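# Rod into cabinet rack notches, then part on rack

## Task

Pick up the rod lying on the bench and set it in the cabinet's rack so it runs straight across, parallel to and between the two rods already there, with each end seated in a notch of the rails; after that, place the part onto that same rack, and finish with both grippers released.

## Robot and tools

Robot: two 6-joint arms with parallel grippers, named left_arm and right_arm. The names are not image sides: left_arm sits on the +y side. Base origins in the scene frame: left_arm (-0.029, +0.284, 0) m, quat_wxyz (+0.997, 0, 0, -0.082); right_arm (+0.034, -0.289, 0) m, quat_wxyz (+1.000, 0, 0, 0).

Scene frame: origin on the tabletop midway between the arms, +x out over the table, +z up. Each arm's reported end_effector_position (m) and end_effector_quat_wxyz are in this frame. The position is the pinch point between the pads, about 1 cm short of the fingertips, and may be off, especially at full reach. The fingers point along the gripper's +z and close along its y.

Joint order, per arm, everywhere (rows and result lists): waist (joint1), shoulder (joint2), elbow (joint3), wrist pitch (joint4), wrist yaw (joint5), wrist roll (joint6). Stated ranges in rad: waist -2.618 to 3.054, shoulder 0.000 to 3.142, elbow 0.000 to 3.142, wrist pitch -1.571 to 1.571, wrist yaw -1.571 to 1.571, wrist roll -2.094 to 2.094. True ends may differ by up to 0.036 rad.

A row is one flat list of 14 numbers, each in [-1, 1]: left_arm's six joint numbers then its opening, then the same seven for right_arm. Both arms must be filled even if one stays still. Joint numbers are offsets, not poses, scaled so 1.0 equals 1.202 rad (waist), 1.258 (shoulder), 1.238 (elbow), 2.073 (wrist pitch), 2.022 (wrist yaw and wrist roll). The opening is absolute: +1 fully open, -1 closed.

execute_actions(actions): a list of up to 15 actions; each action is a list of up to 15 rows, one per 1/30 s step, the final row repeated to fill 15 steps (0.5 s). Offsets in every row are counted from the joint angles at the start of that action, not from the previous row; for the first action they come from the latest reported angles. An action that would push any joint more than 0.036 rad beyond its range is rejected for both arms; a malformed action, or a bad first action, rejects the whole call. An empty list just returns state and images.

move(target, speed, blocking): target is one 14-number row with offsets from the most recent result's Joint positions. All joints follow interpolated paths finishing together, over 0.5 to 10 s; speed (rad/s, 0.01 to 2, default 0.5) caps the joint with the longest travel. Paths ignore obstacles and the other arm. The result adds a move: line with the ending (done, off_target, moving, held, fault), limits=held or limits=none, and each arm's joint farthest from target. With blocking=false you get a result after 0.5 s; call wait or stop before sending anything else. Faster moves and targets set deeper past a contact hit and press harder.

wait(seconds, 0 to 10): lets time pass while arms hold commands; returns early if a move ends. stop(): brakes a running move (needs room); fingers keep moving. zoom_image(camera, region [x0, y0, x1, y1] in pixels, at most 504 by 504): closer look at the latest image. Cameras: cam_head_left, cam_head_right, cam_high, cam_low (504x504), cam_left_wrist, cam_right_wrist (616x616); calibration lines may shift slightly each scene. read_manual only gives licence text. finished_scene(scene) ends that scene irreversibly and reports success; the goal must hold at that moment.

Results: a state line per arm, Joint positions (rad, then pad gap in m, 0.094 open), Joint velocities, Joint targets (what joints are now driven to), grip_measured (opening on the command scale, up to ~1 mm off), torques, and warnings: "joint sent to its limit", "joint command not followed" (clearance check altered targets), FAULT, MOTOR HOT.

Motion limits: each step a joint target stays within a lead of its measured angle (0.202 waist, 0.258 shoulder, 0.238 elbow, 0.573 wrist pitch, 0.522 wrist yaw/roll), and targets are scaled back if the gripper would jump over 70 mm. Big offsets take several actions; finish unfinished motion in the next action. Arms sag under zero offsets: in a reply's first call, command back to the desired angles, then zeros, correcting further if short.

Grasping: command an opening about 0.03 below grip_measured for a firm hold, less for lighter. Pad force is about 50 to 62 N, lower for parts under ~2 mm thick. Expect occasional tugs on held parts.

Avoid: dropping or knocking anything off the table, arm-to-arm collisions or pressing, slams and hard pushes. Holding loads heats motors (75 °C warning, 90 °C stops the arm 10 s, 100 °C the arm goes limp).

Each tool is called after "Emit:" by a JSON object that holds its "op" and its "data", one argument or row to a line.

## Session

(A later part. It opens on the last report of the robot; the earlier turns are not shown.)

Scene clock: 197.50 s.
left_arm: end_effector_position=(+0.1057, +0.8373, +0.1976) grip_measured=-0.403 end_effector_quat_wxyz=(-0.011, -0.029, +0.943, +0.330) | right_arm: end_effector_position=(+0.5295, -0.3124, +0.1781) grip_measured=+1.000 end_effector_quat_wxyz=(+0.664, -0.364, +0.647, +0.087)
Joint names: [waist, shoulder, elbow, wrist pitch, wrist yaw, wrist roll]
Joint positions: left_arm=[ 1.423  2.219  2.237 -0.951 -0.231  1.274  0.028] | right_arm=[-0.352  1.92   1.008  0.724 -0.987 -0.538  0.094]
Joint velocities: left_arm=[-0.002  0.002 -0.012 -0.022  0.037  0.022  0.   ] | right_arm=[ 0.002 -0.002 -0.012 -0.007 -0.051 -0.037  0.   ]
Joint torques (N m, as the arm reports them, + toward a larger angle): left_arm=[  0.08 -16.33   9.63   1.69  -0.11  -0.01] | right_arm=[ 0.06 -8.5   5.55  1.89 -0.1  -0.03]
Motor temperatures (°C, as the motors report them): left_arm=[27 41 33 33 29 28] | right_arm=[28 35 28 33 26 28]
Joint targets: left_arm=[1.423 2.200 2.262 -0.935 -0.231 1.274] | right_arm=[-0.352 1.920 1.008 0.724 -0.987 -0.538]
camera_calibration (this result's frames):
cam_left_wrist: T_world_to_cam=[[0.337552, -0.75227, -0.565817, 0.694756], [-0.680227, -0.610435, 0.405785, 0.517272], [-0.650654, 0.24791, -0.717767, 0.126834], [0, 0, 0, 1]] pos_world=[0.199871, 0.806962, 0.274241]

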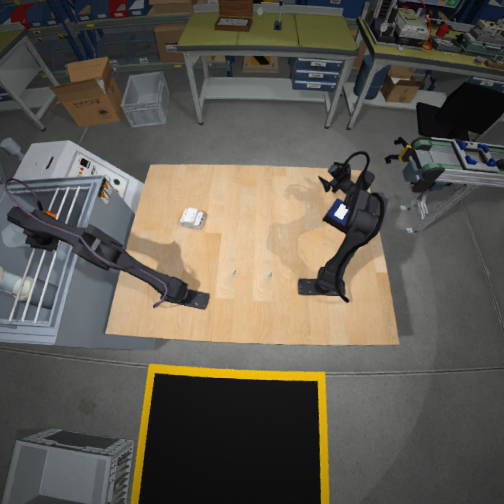

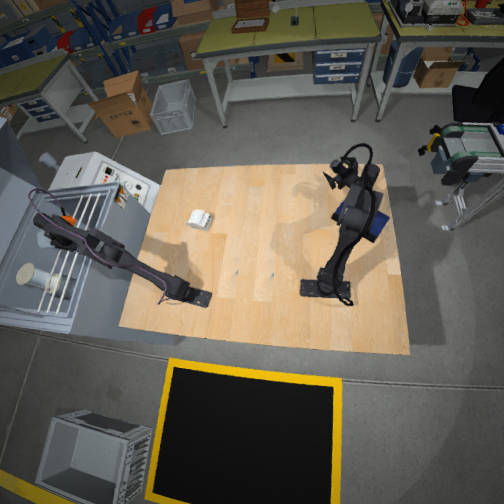

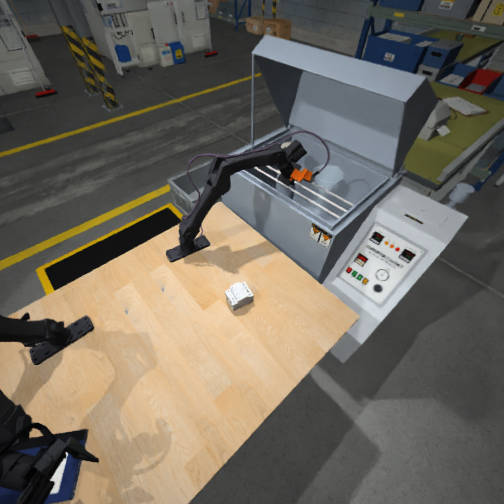

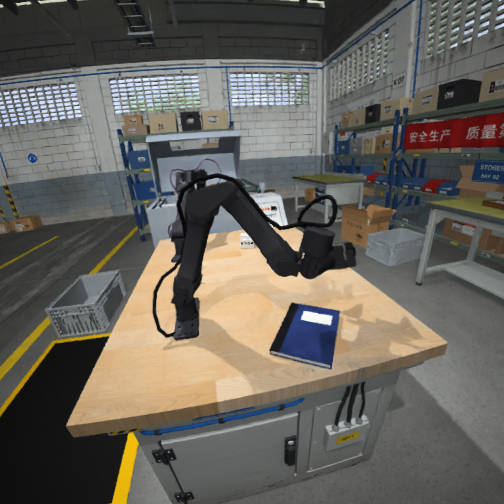

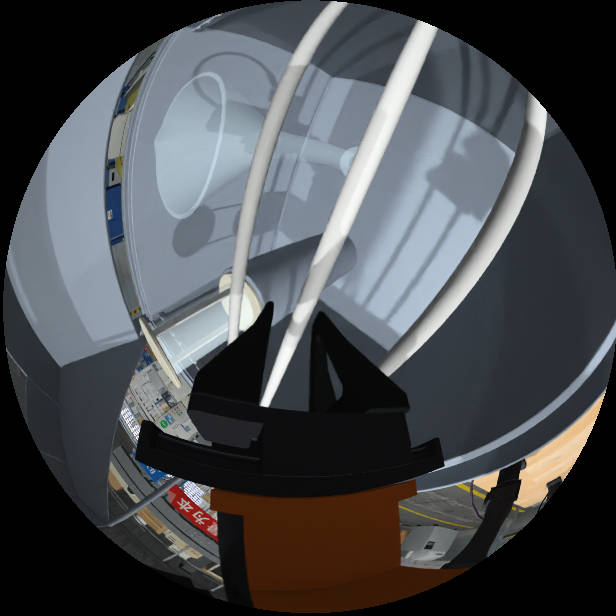

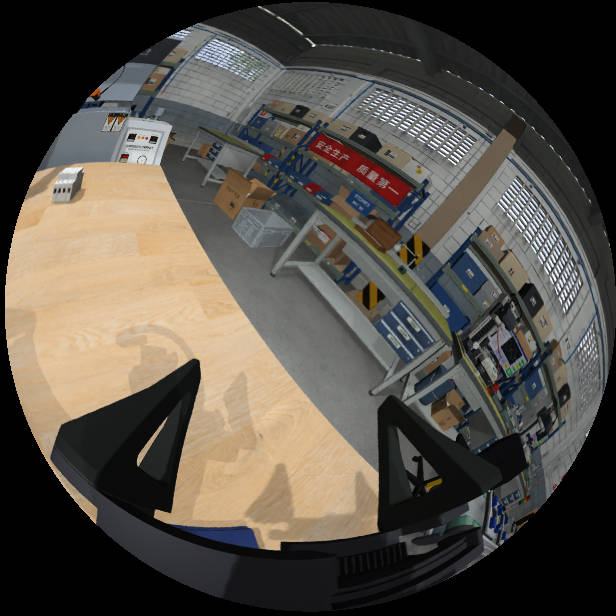

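Emit:
{"op": "move", "data": {
  "target": [0,-0.16,-0.03,0,0,0,-0.4,0,0,0,0,0,0,1],
  "speed": 0.3
}}

Emit:
{"op": "move", "data": {
  "target": [-0.35,-0.45,-0.42,-0.12,-0.1,-0.6,1,0,0,0,0,0,0,1],
  "speed": 1.2
}}

Emit:
{"op": "zoom_image", "data": {
  "camera": "cam_high",
  "region": [230, 130, 370, 230]
}}

Scene clock: 220.73 s.
left_arm: end_effector_position=(+0.0977, +0.8125, +0.2858) grip_measured=-0.402 end_effector_quat_wxyz=(+0.014, -0.038, +0.916, +0.398) | right_arm: end_effector_position=(+0.5295, -0.3124, +0.1781) grip_measured=+1.000 end_effector_quat_wxyz=(+0.664, -0.364, +0.647, +0.087)
Joint names: [waist, shoulder, elbow, wrist pitch, wrist yaw, wrist roll]
Joint positions: left_arm=[ 1.423  2.032  2.207 -0.951 -0.231  1.274  0.028] | right_arm=[-0.352  1.92   1.008  0.724 -0.987 -0.538  0.094]
Joint velocities: left_arm=[ 0.002 -0.012  0.007  0.022  0.022  0.037  0.   ] | right_arm=[-0.002 -0.017  0.032  0.007  0.022  0.051  0.   ]
Joint torques (N m, as the arm reports them, + toward a larger angle): left_arm=[  0.07 -14.08   6.7    1.72  -0.1   -0.01] | right_arm=[ 0.06 -8.5   5.57  1.89 -0.12 -0.02]
Motor temperatures (°C, as the motors report them): left_arm=[27 42 33 33 29 28] | right_arm=[28 35 29 33 26 28]
Joint targets: left_arm=[1.423 2.018 2.200 -0.951 -0.231 1.274] | right_arm=[-0.352 1.920 1.008 0.724 -0.987 -0.538]
move: done; limits=none; left_arm: farthest joint: the shoulder, 0.015 radians from its target (0.201 radians at the start); right_arm: farthest joint: the waist, 0.000 radians from its target (0.000 radians at the start)
camera_calibration (this result's frames):
cam_left_wrist: T_world_to_cam=[[0.366896, -0.661273, -0.654297, 0.677168], [-0.696668, -0.661418, 0.277815, 0.540499], [-0.616475, 0.353899, -0.703359, 0.0975001], [0, 0, 0, 1]] pos_world=[0.188204, 0.770783, 0.361488]

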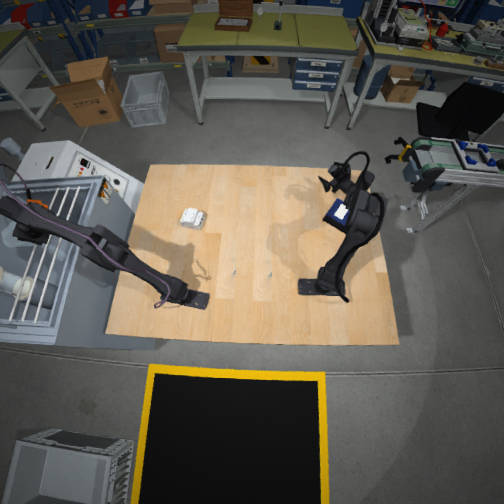

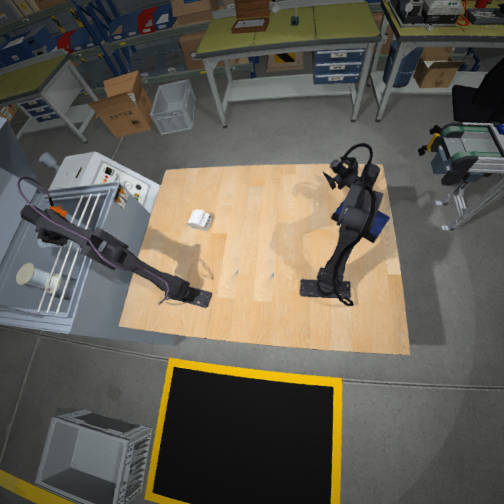

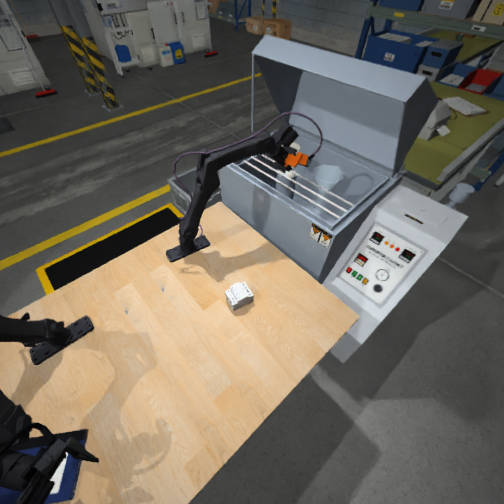

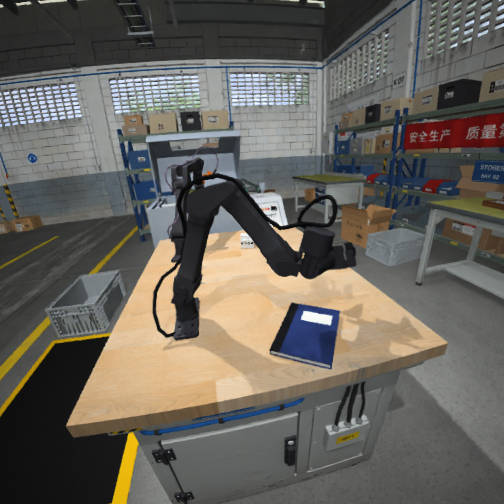

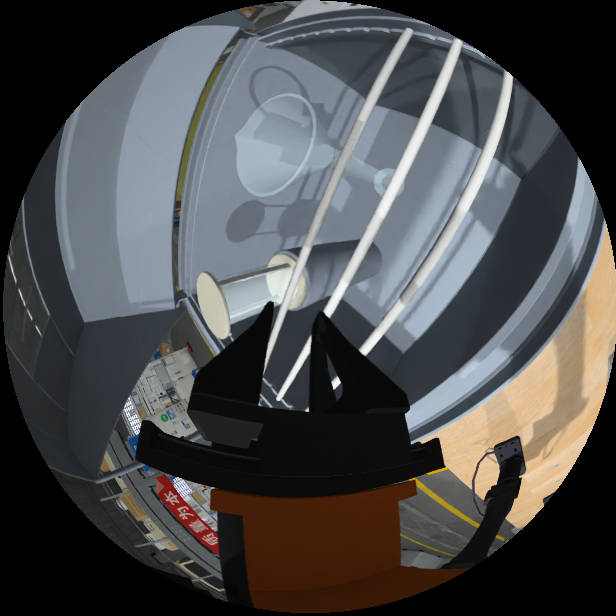

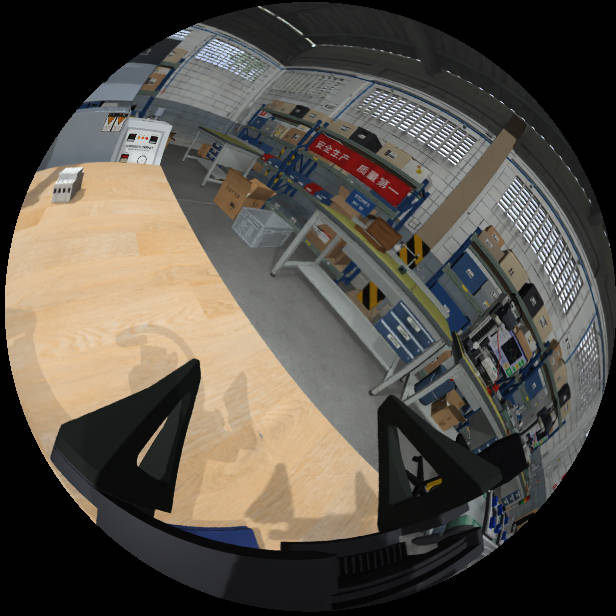

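Scene clock: 222.73 s.
left_arm: end_effector_position=(+0.1508, +0.5972, +0.2991) grip_measured=+1.000 end_effector_quat_wxyz=(+0.169, -0.410, +0.843, +0.304) | right_arm: end_effector_position=(+0.5295, -0.3124, +0.1781) grip_measured=+1.000 end_effector_quat_wxyz=(+0.664, -0.364, +0.647, +0.087)
Joint names: [waist, shoulder, elbow, wrist pitch, wrist yaw, wrist roll]
Joint positions: left_arm=[ 1.011  1.482  1.696 -1.19  -0.417  0.071  0.094] | right_arm=[-0.352  1.92   1.008  0.724 -0.987 -0.538  0.094]
Joint velocities: left_arm=[-0.002  0.012 -0.017 -0.022  0.022  0.007  0.   ] | right_arm=[ 0.002  0.007  0.002 -0.022  0.007  0.051  0.   ]
Joint torques (N m, as the arm reports them, + toward a larger angle): left_arm=[-0.52 -8.06  6.14  1.3  -0.32 -0.09] | right_arm=[ 0.05 -8.51  5.58  1.89 -0.11 -0.03]
Motor temperatures (°C, as the motors report them): left_arm=[27 42 33 33 29 28] | right_arm=[28 35 29 33 26 28]
Joint targets: left_arm=[1.002 1.466 1.687 -1.200 -0.434 0.061] | right_arm=[-0.352 1.920 1.008 0.724 -0.987 -0.538]
move: done; limits=none; left_arm: farthest joint: the shoulder, 0.016 radians from its target (0.566 radians at the start); right_arm: farthest joint: the waist, 0.000 radians from its target (0.000 radians at the start)
camera_calibration (this result's frames):
cam_left_wrist: T_world_to_cam=[[0.934444, -0.311597, -0.172398, 0.085445], [-0.307439, -0.950199, 0.0510142, 0.613011], [-0.179708, 0.005332, -0.983705, 0.44195], [0, 0, 0, 1]] pos_world=[0.188042, 0.606751, 0.418207]

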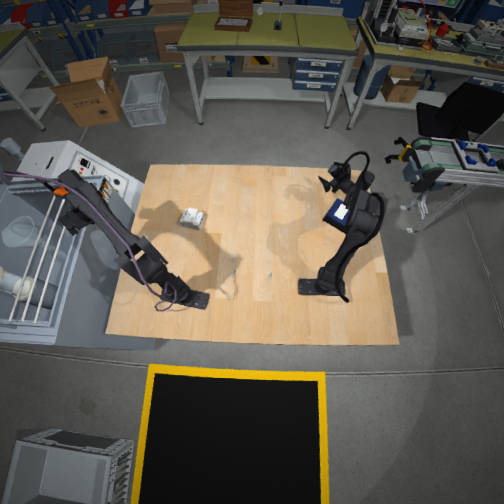

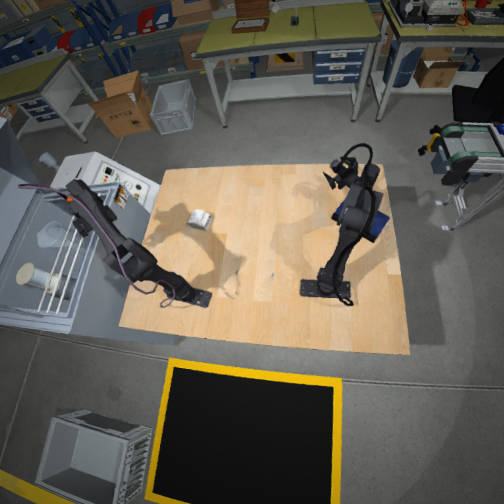

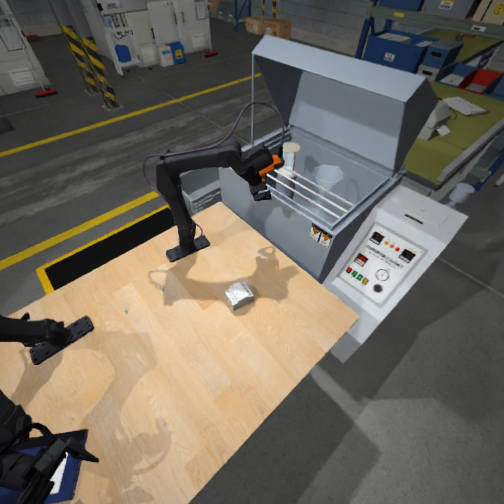

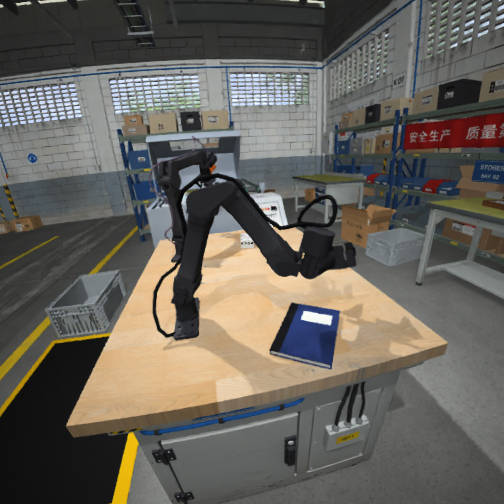

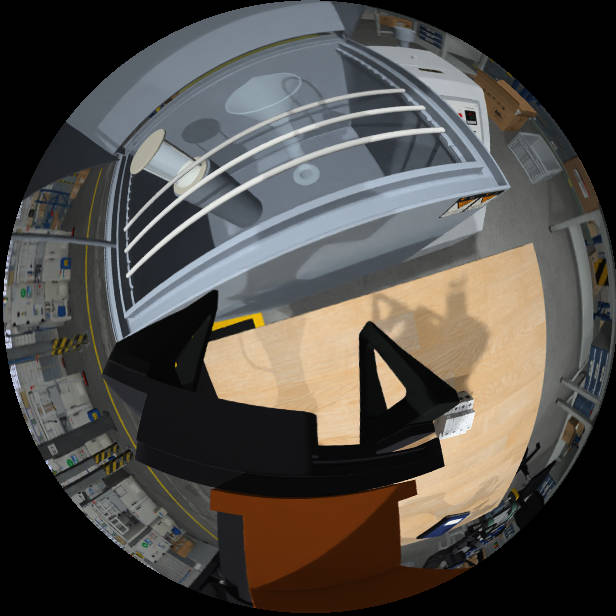

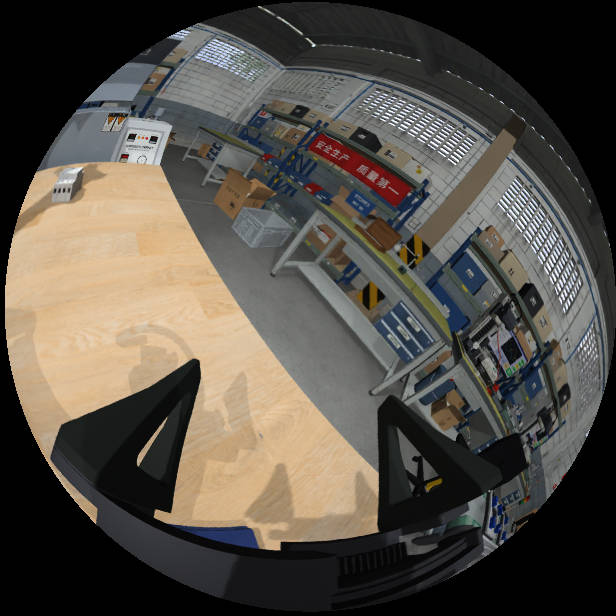

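Region (230, 130, 370, 230) of cam_high's 504x504 image, scaled by 3.600, with more detail than that image has; it fills the top 360 rows of this view, and the rest is white.

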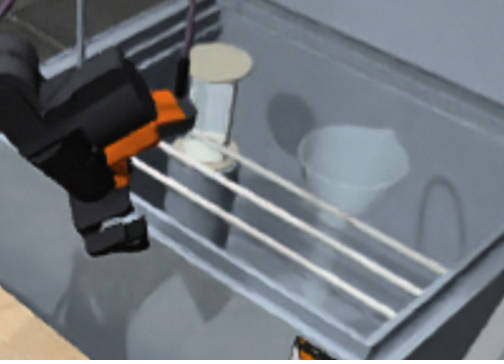

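Emit:
{"op": "zoom_image", "data": {
  "camera": "cam_left_wrist",
  "region": [380, 70, 470, 160]
}}

Emit:
{"op": "zoom_image", "data": {
  "camera": "cam_left_wrist",
  "region": [95, 205, 185, 295]
}}

Emit:
{"op": "move", "data": {
  "target": [-0.964,0.335,-0.16,-0.026,-0.147,-0.869,1,0,0,0,0,0,0,1],
  "speed": 1.4
}}

Region (380, 70, 470, 160) of cam_left_wrist's 616x616 image, scaled by 5.600, with more detail than that image has.

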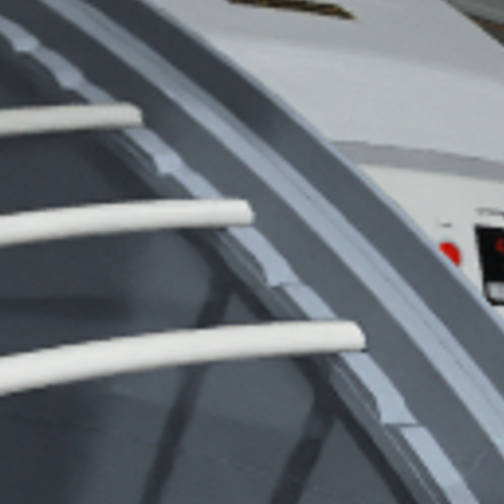

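Region (95, 205, 185, 295) of cam_left_wrist's 616x616 image, scaled by 5.600, with more detail than that image has.

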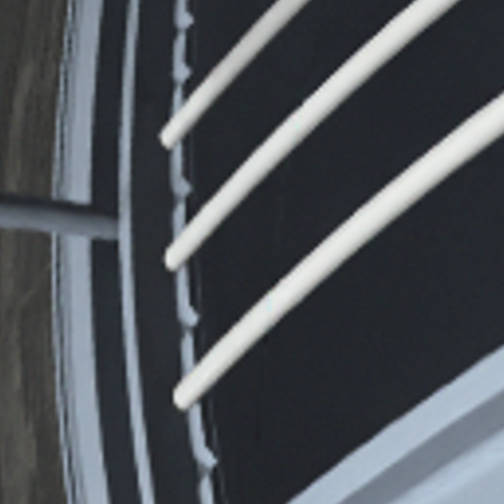

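Scene clock: 227.90 s.
left_arm: end_effector_position=(+0.3344, +0.2858, +0.1187) grip_measured=+1.000 end_effector_quat_wxyz=(-0.269, +0.586, -0.736, -0.206) | right_arm: end_effector_position=(+0.5295, -0.3124, +0.1781) grip_measured=+1.000 end_effector_quat_wxyz=(+0.664, -0.364, +0.647, +0.087)
Joint names: [waist, shoulder, elbow, wrist pitch, wrist yaw, wrist roll]
Joint positions: left_arm=[-0.15   1.91   1.506 -1.223 -0.689 -1.678  0.094] | right_arm=[-0.352  1.92   1.008  0.724 -0.987 -0.538  0.094]
Joint velocities: left_arm=[ 0.007 -0.017 -0.032 -0.066 -0.007  0.037  0.   ] | right_arm=[-0.027 -0.007 -0.017  0.051 -0.037  0.022  0.   ]
Joint torques (N m, as the arm reports them, + toward a larger angle): left_arm=[  0.18 -11.15   5.84  -0.06  -0.54  -0.08] | right_arm=[ 0.03 -8.51  5.57  1.88 -0.1  -0.03]
Motor temperatures (°C, as the motors report them): left_arm=[27 40 32 32 29 28] | right_arm=[28 35 29 33 26 28]
Joint targets: left_arm=[-0.148 1.904 1.498 -1.244 -0.714 -1.686] | right_arm=[-0.352 1.920 1.008 0.724 -0.987 -0.538]
move: off_target (left_arm); limits=none; left_arm: farthest joint: the wrist yaw, 0.025 radians from its target (0.297 radians at the start); right_arm: farthest joint: the waist, 0.000 radians from its target (0.000 radians at the start)
camera_calibration (this result's frames):
cam_left_wrist: T_world_to_cam=[[0.973631, -0.0239365, 0.226871, -0.356896], [-0.0387642, -0.997377, 0.0611288, 0.30519], [0.224813, -0.0683114, -0.972004, 0.183613], [0, 0, 0, 1]] pos_world=[0.318036, 0.308389, 0.240786]

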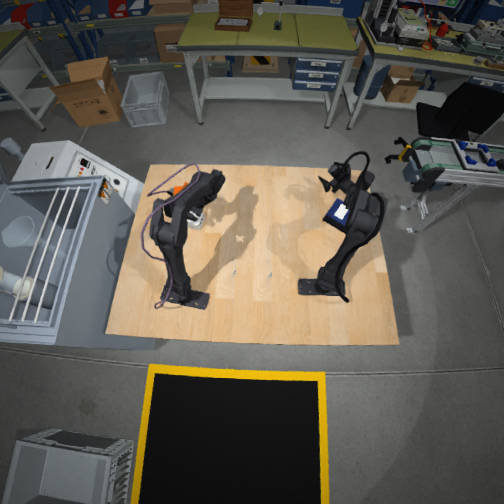

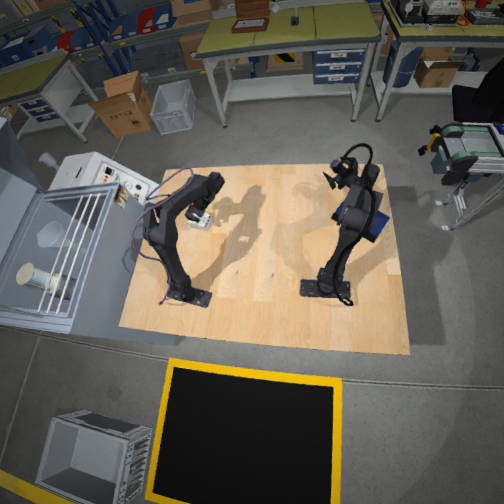

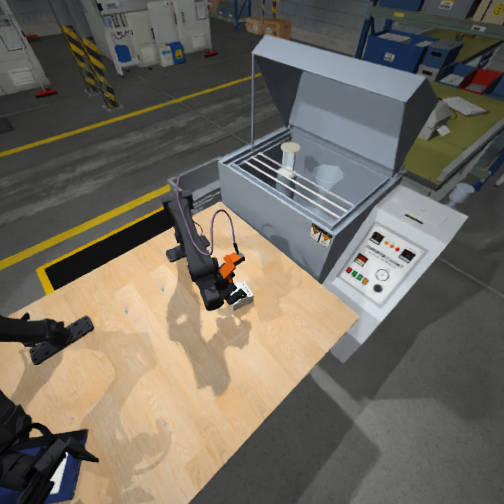

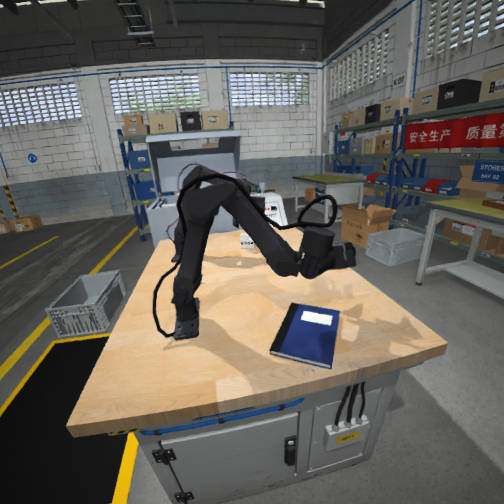

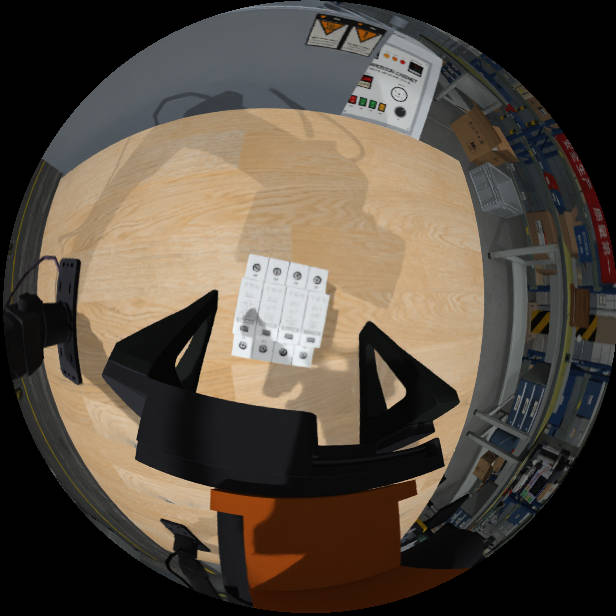

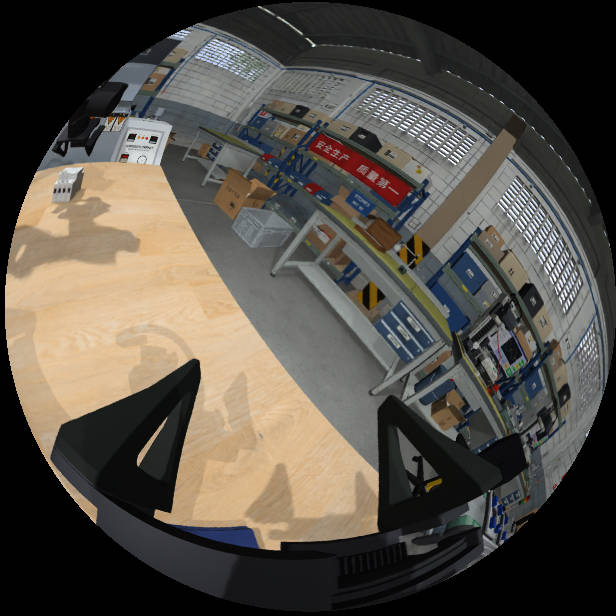

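Emit:
{"op": "move", "data": {
  "target": [0.022,0.077,-0.169,0.147,-0.015,0,1,0,0,0,0,0,0,1],
  "speed": 0.4
}}

Scene clock: 231.93 s.
left_arm: end_effector_position=(+0.3338, +0.2927, +0.0364) grip_measured=+1.000 end_effector_quat_wxyz=(-0.266, +0.590, -0.732, -0.213) | right_arm: end_effector_position=(+0.5295, -0.3124, +0.1781) grip_measured=+1.000 end_effector_quat_wxyz=(+0.664, -0.364, +0.647, +0.087)
Joint names: [waist, shoulder, elbow, wrist pitch, wrist yaw, wrist roll]
Joint positions: left_arm=[-0.133  2.013  1.304 -0.928 -0.693 -1.679  0.094] | right_arm=[-0.352  1.92   1.008  0.724 -0.987 -0.538  0.094]
Joint velocities: left_arm=[-0.007  0.007 -0.007 -0.022  0.007  0.007  0.   ] | right_arm=[-0.007 -0.027  0.002  0.037  0.022 -0.007  0.   ]
Joint torques (N m, as the arm reports them, + toward a larger angle): left_arm=[  0.7  -11.47   5.19   0.28  -0.56   0.  ] | right_arm=[ 0.04 -8.5   5.59  1.88 -0.1  -0.02]
Motor temperatures (°C, as the motors report them): left_arm=[27 40 32 32 29 28] | right_arm=[28 35 29 33 26 28]
Joint targets: left_arm=[-0.123 2.007 1.296 -0.918 -0.719 -1.678] | right_arm=[-0.352 1.920 1.008 0.724 -0.987 -0.538]
move: off_target (left_arm); limits=none; left_arm: farthest joint: the wrist yaw, 0.026 radians from its target (0.031 radians at the start); right_arm: farthest joint: the waist, 0.000 radians from its target (0.000 radians at the start)
camera_calibration (this result's frames):
cam_left_wrist: T_world_to_cam=[[0.975609, -0.00889263, 0.219336, -0.342303], [-0.0212719, -0.998307, 0.054143, 0.311767], [0.218483, -0.0574881, -0.974146, 0.103229], [0, 0, 0, 1]] pos_world=[0.318031, 0.314129, 0.15876]

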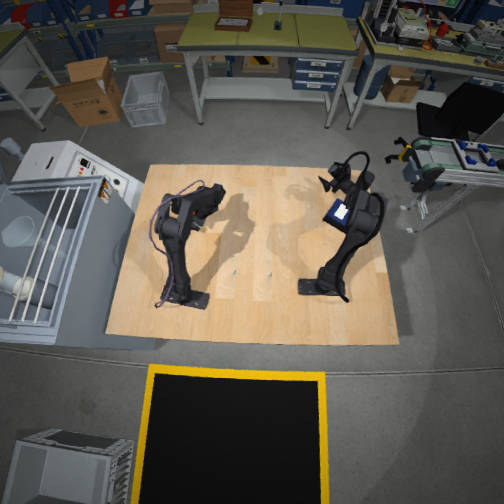

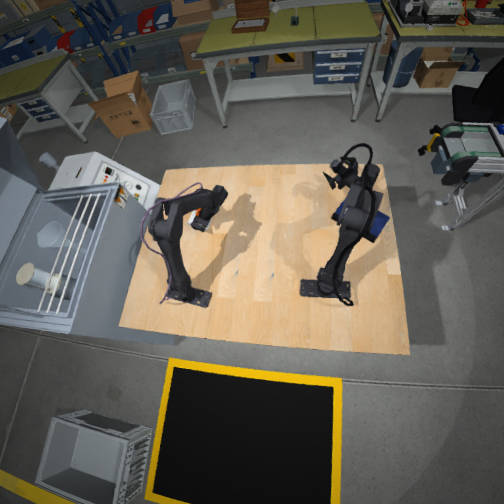

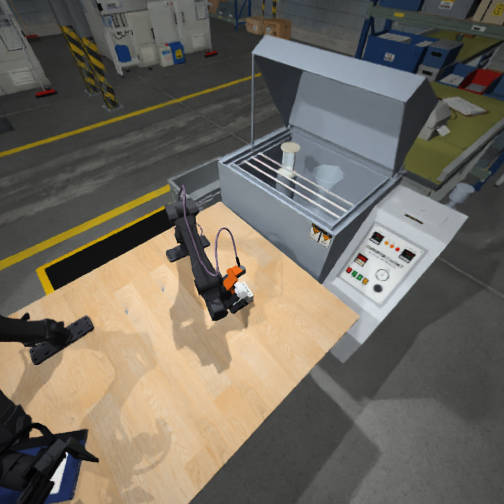

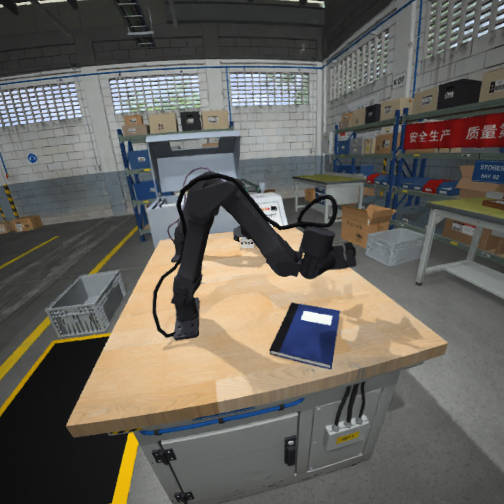

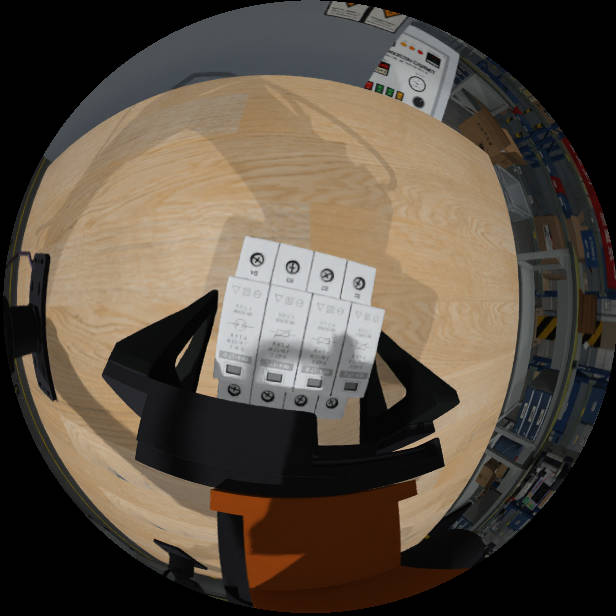

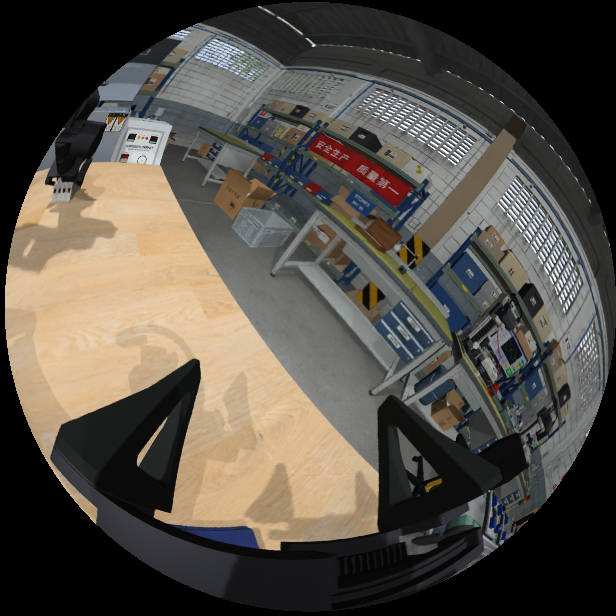

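Emit:
{"op": "execute_actions", "data": {
  "actions": [
    [[0,-0.005,0,0,-0.01,0,0.9,0,0,0,0,0,0,1],[0,-0.005,0,0,-0.01,0,0.8,0,0,0,0,0,0,1],[0,-0.005,0,0,-0.01,0,0.74,0,0,0,0,0,0,1],[0,-0.005,0,0,-0.01,0,0.69,0,0,0,0,0,0,1],[0,-0.005,0,0,-0.01,0,0.65,0,0,0,0,0,0,1],[0,-0.005,0,0,-0.01,0,0.61,0,0,0,0,0,0,1],[0,-0.005,0,0,-0.01,0,0.58,0,0,0,0,0,0,1],[0,-0.005,0,0,-0.01,0,0.55,0,0,0,0,0,0,1],[0,-0.005,0,0,-0.01,0,0.52,0,0,0,0,0,0,1],[0,-0.005,0,0,-0.01,0,0.49,0,0,0,0,0,0,1],[0,-0.005,0,0,-0.01,0,0.46,0,0,0,0,0,0,1]]
  ]
}}

Scene clock: 236.73 s.
left_arm: end_effector_position=(+0.3339, +0.2927, +0.0364) grip_measured=+0.532 end_effector_quat_wxyz=(-0.266, +0.591, -0.731, -0.213) | right_arm: end_effector_position=(+0.5295, -0.3124, +0.1781) grip_measured=+1.000 end_effector_quat_wxyz=(+0.664, -0.364, +0.647, +0.087)
Joint names: [waist, shoulder, elbow, wrist pitch, wrist yaw, wrist roll]
Joint positions: left_arm=[-0.133  2.013  1.304 -0.928 -0.693 -1.679  0.072] | right_arm=[-0.352  1.92   1.008  0.724 -0.987 -0.538  0.094]
Joint velocities: left_arm=[-0.017 -0.012 -0.002 -0.037  0.037  0.007 -0.   ] | right_arm=[-0.002 -0.017  0.012  0.066  0.007 -0.051  0.   ]
Joint torques (N m, as the arm reports them, + toward a larger angle): left_arm=[  0.05 -11.53   5.91   0.17  -0.52   0.  ] | right_arm=[ 0.04 -8.51  5.58  1.88 -0.1  -0.02]
Motor temperatures (°C, as the motors report them): left_arm=[27 39 32 31 29 28] | right_arm=[28 35 29 34 26 28]
Joint targets: left_arm=[-0.133 2.007 1.304 -0.929 -0.713 -1.678] | right_arm=[-0.352 1.920 1.008 0.724 -0.987 -0.538]
camera_calibration (this result's frames):
cam_left_wrist: T_world_to_cam=[[0.975429, -0.0082737, 0.22016, -0.342526], [-0.0207331, -0.998307, 0.0543423, 0.311559], [0.219337, -0.0575716, -0.973949, 0.102938], [0, 0, 0, 1]] pos_world=[0.317991, 0.314124, 0.158736]

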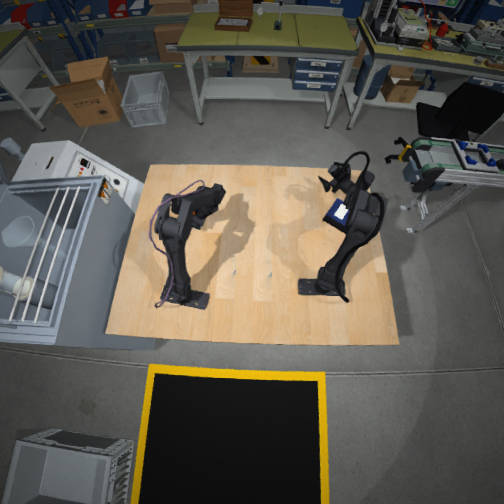

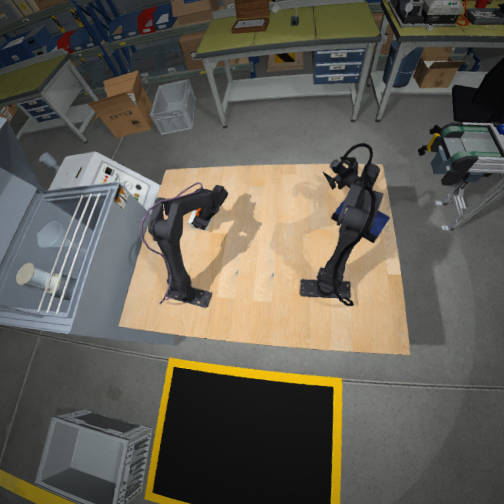

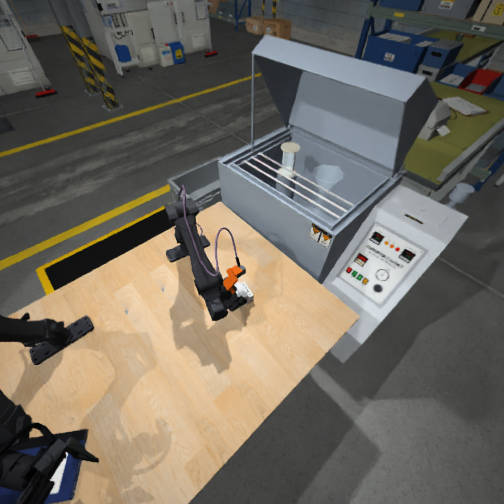

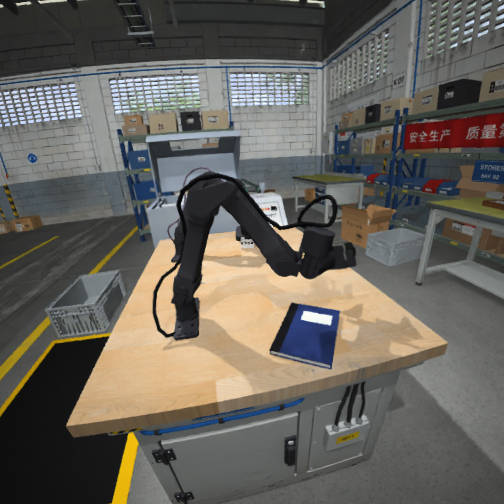

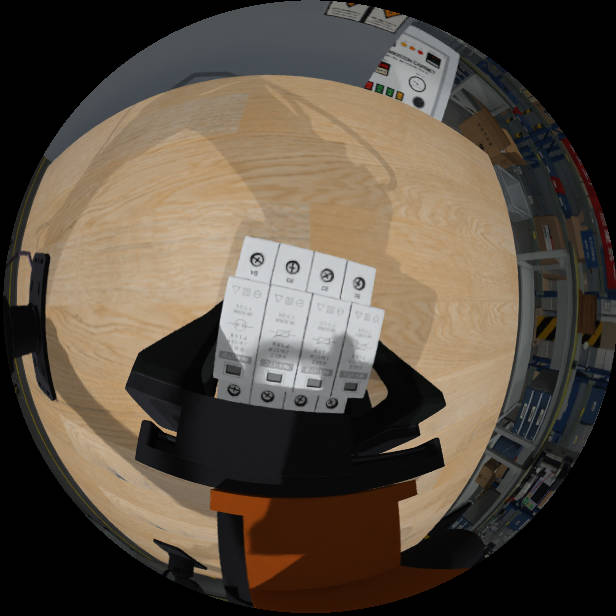

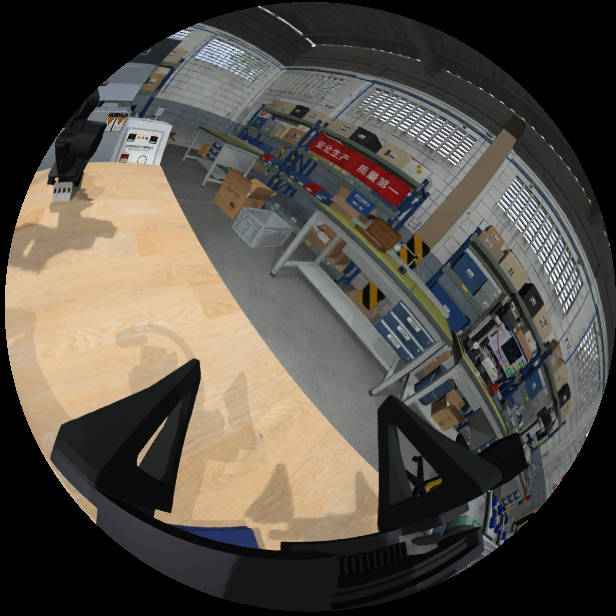

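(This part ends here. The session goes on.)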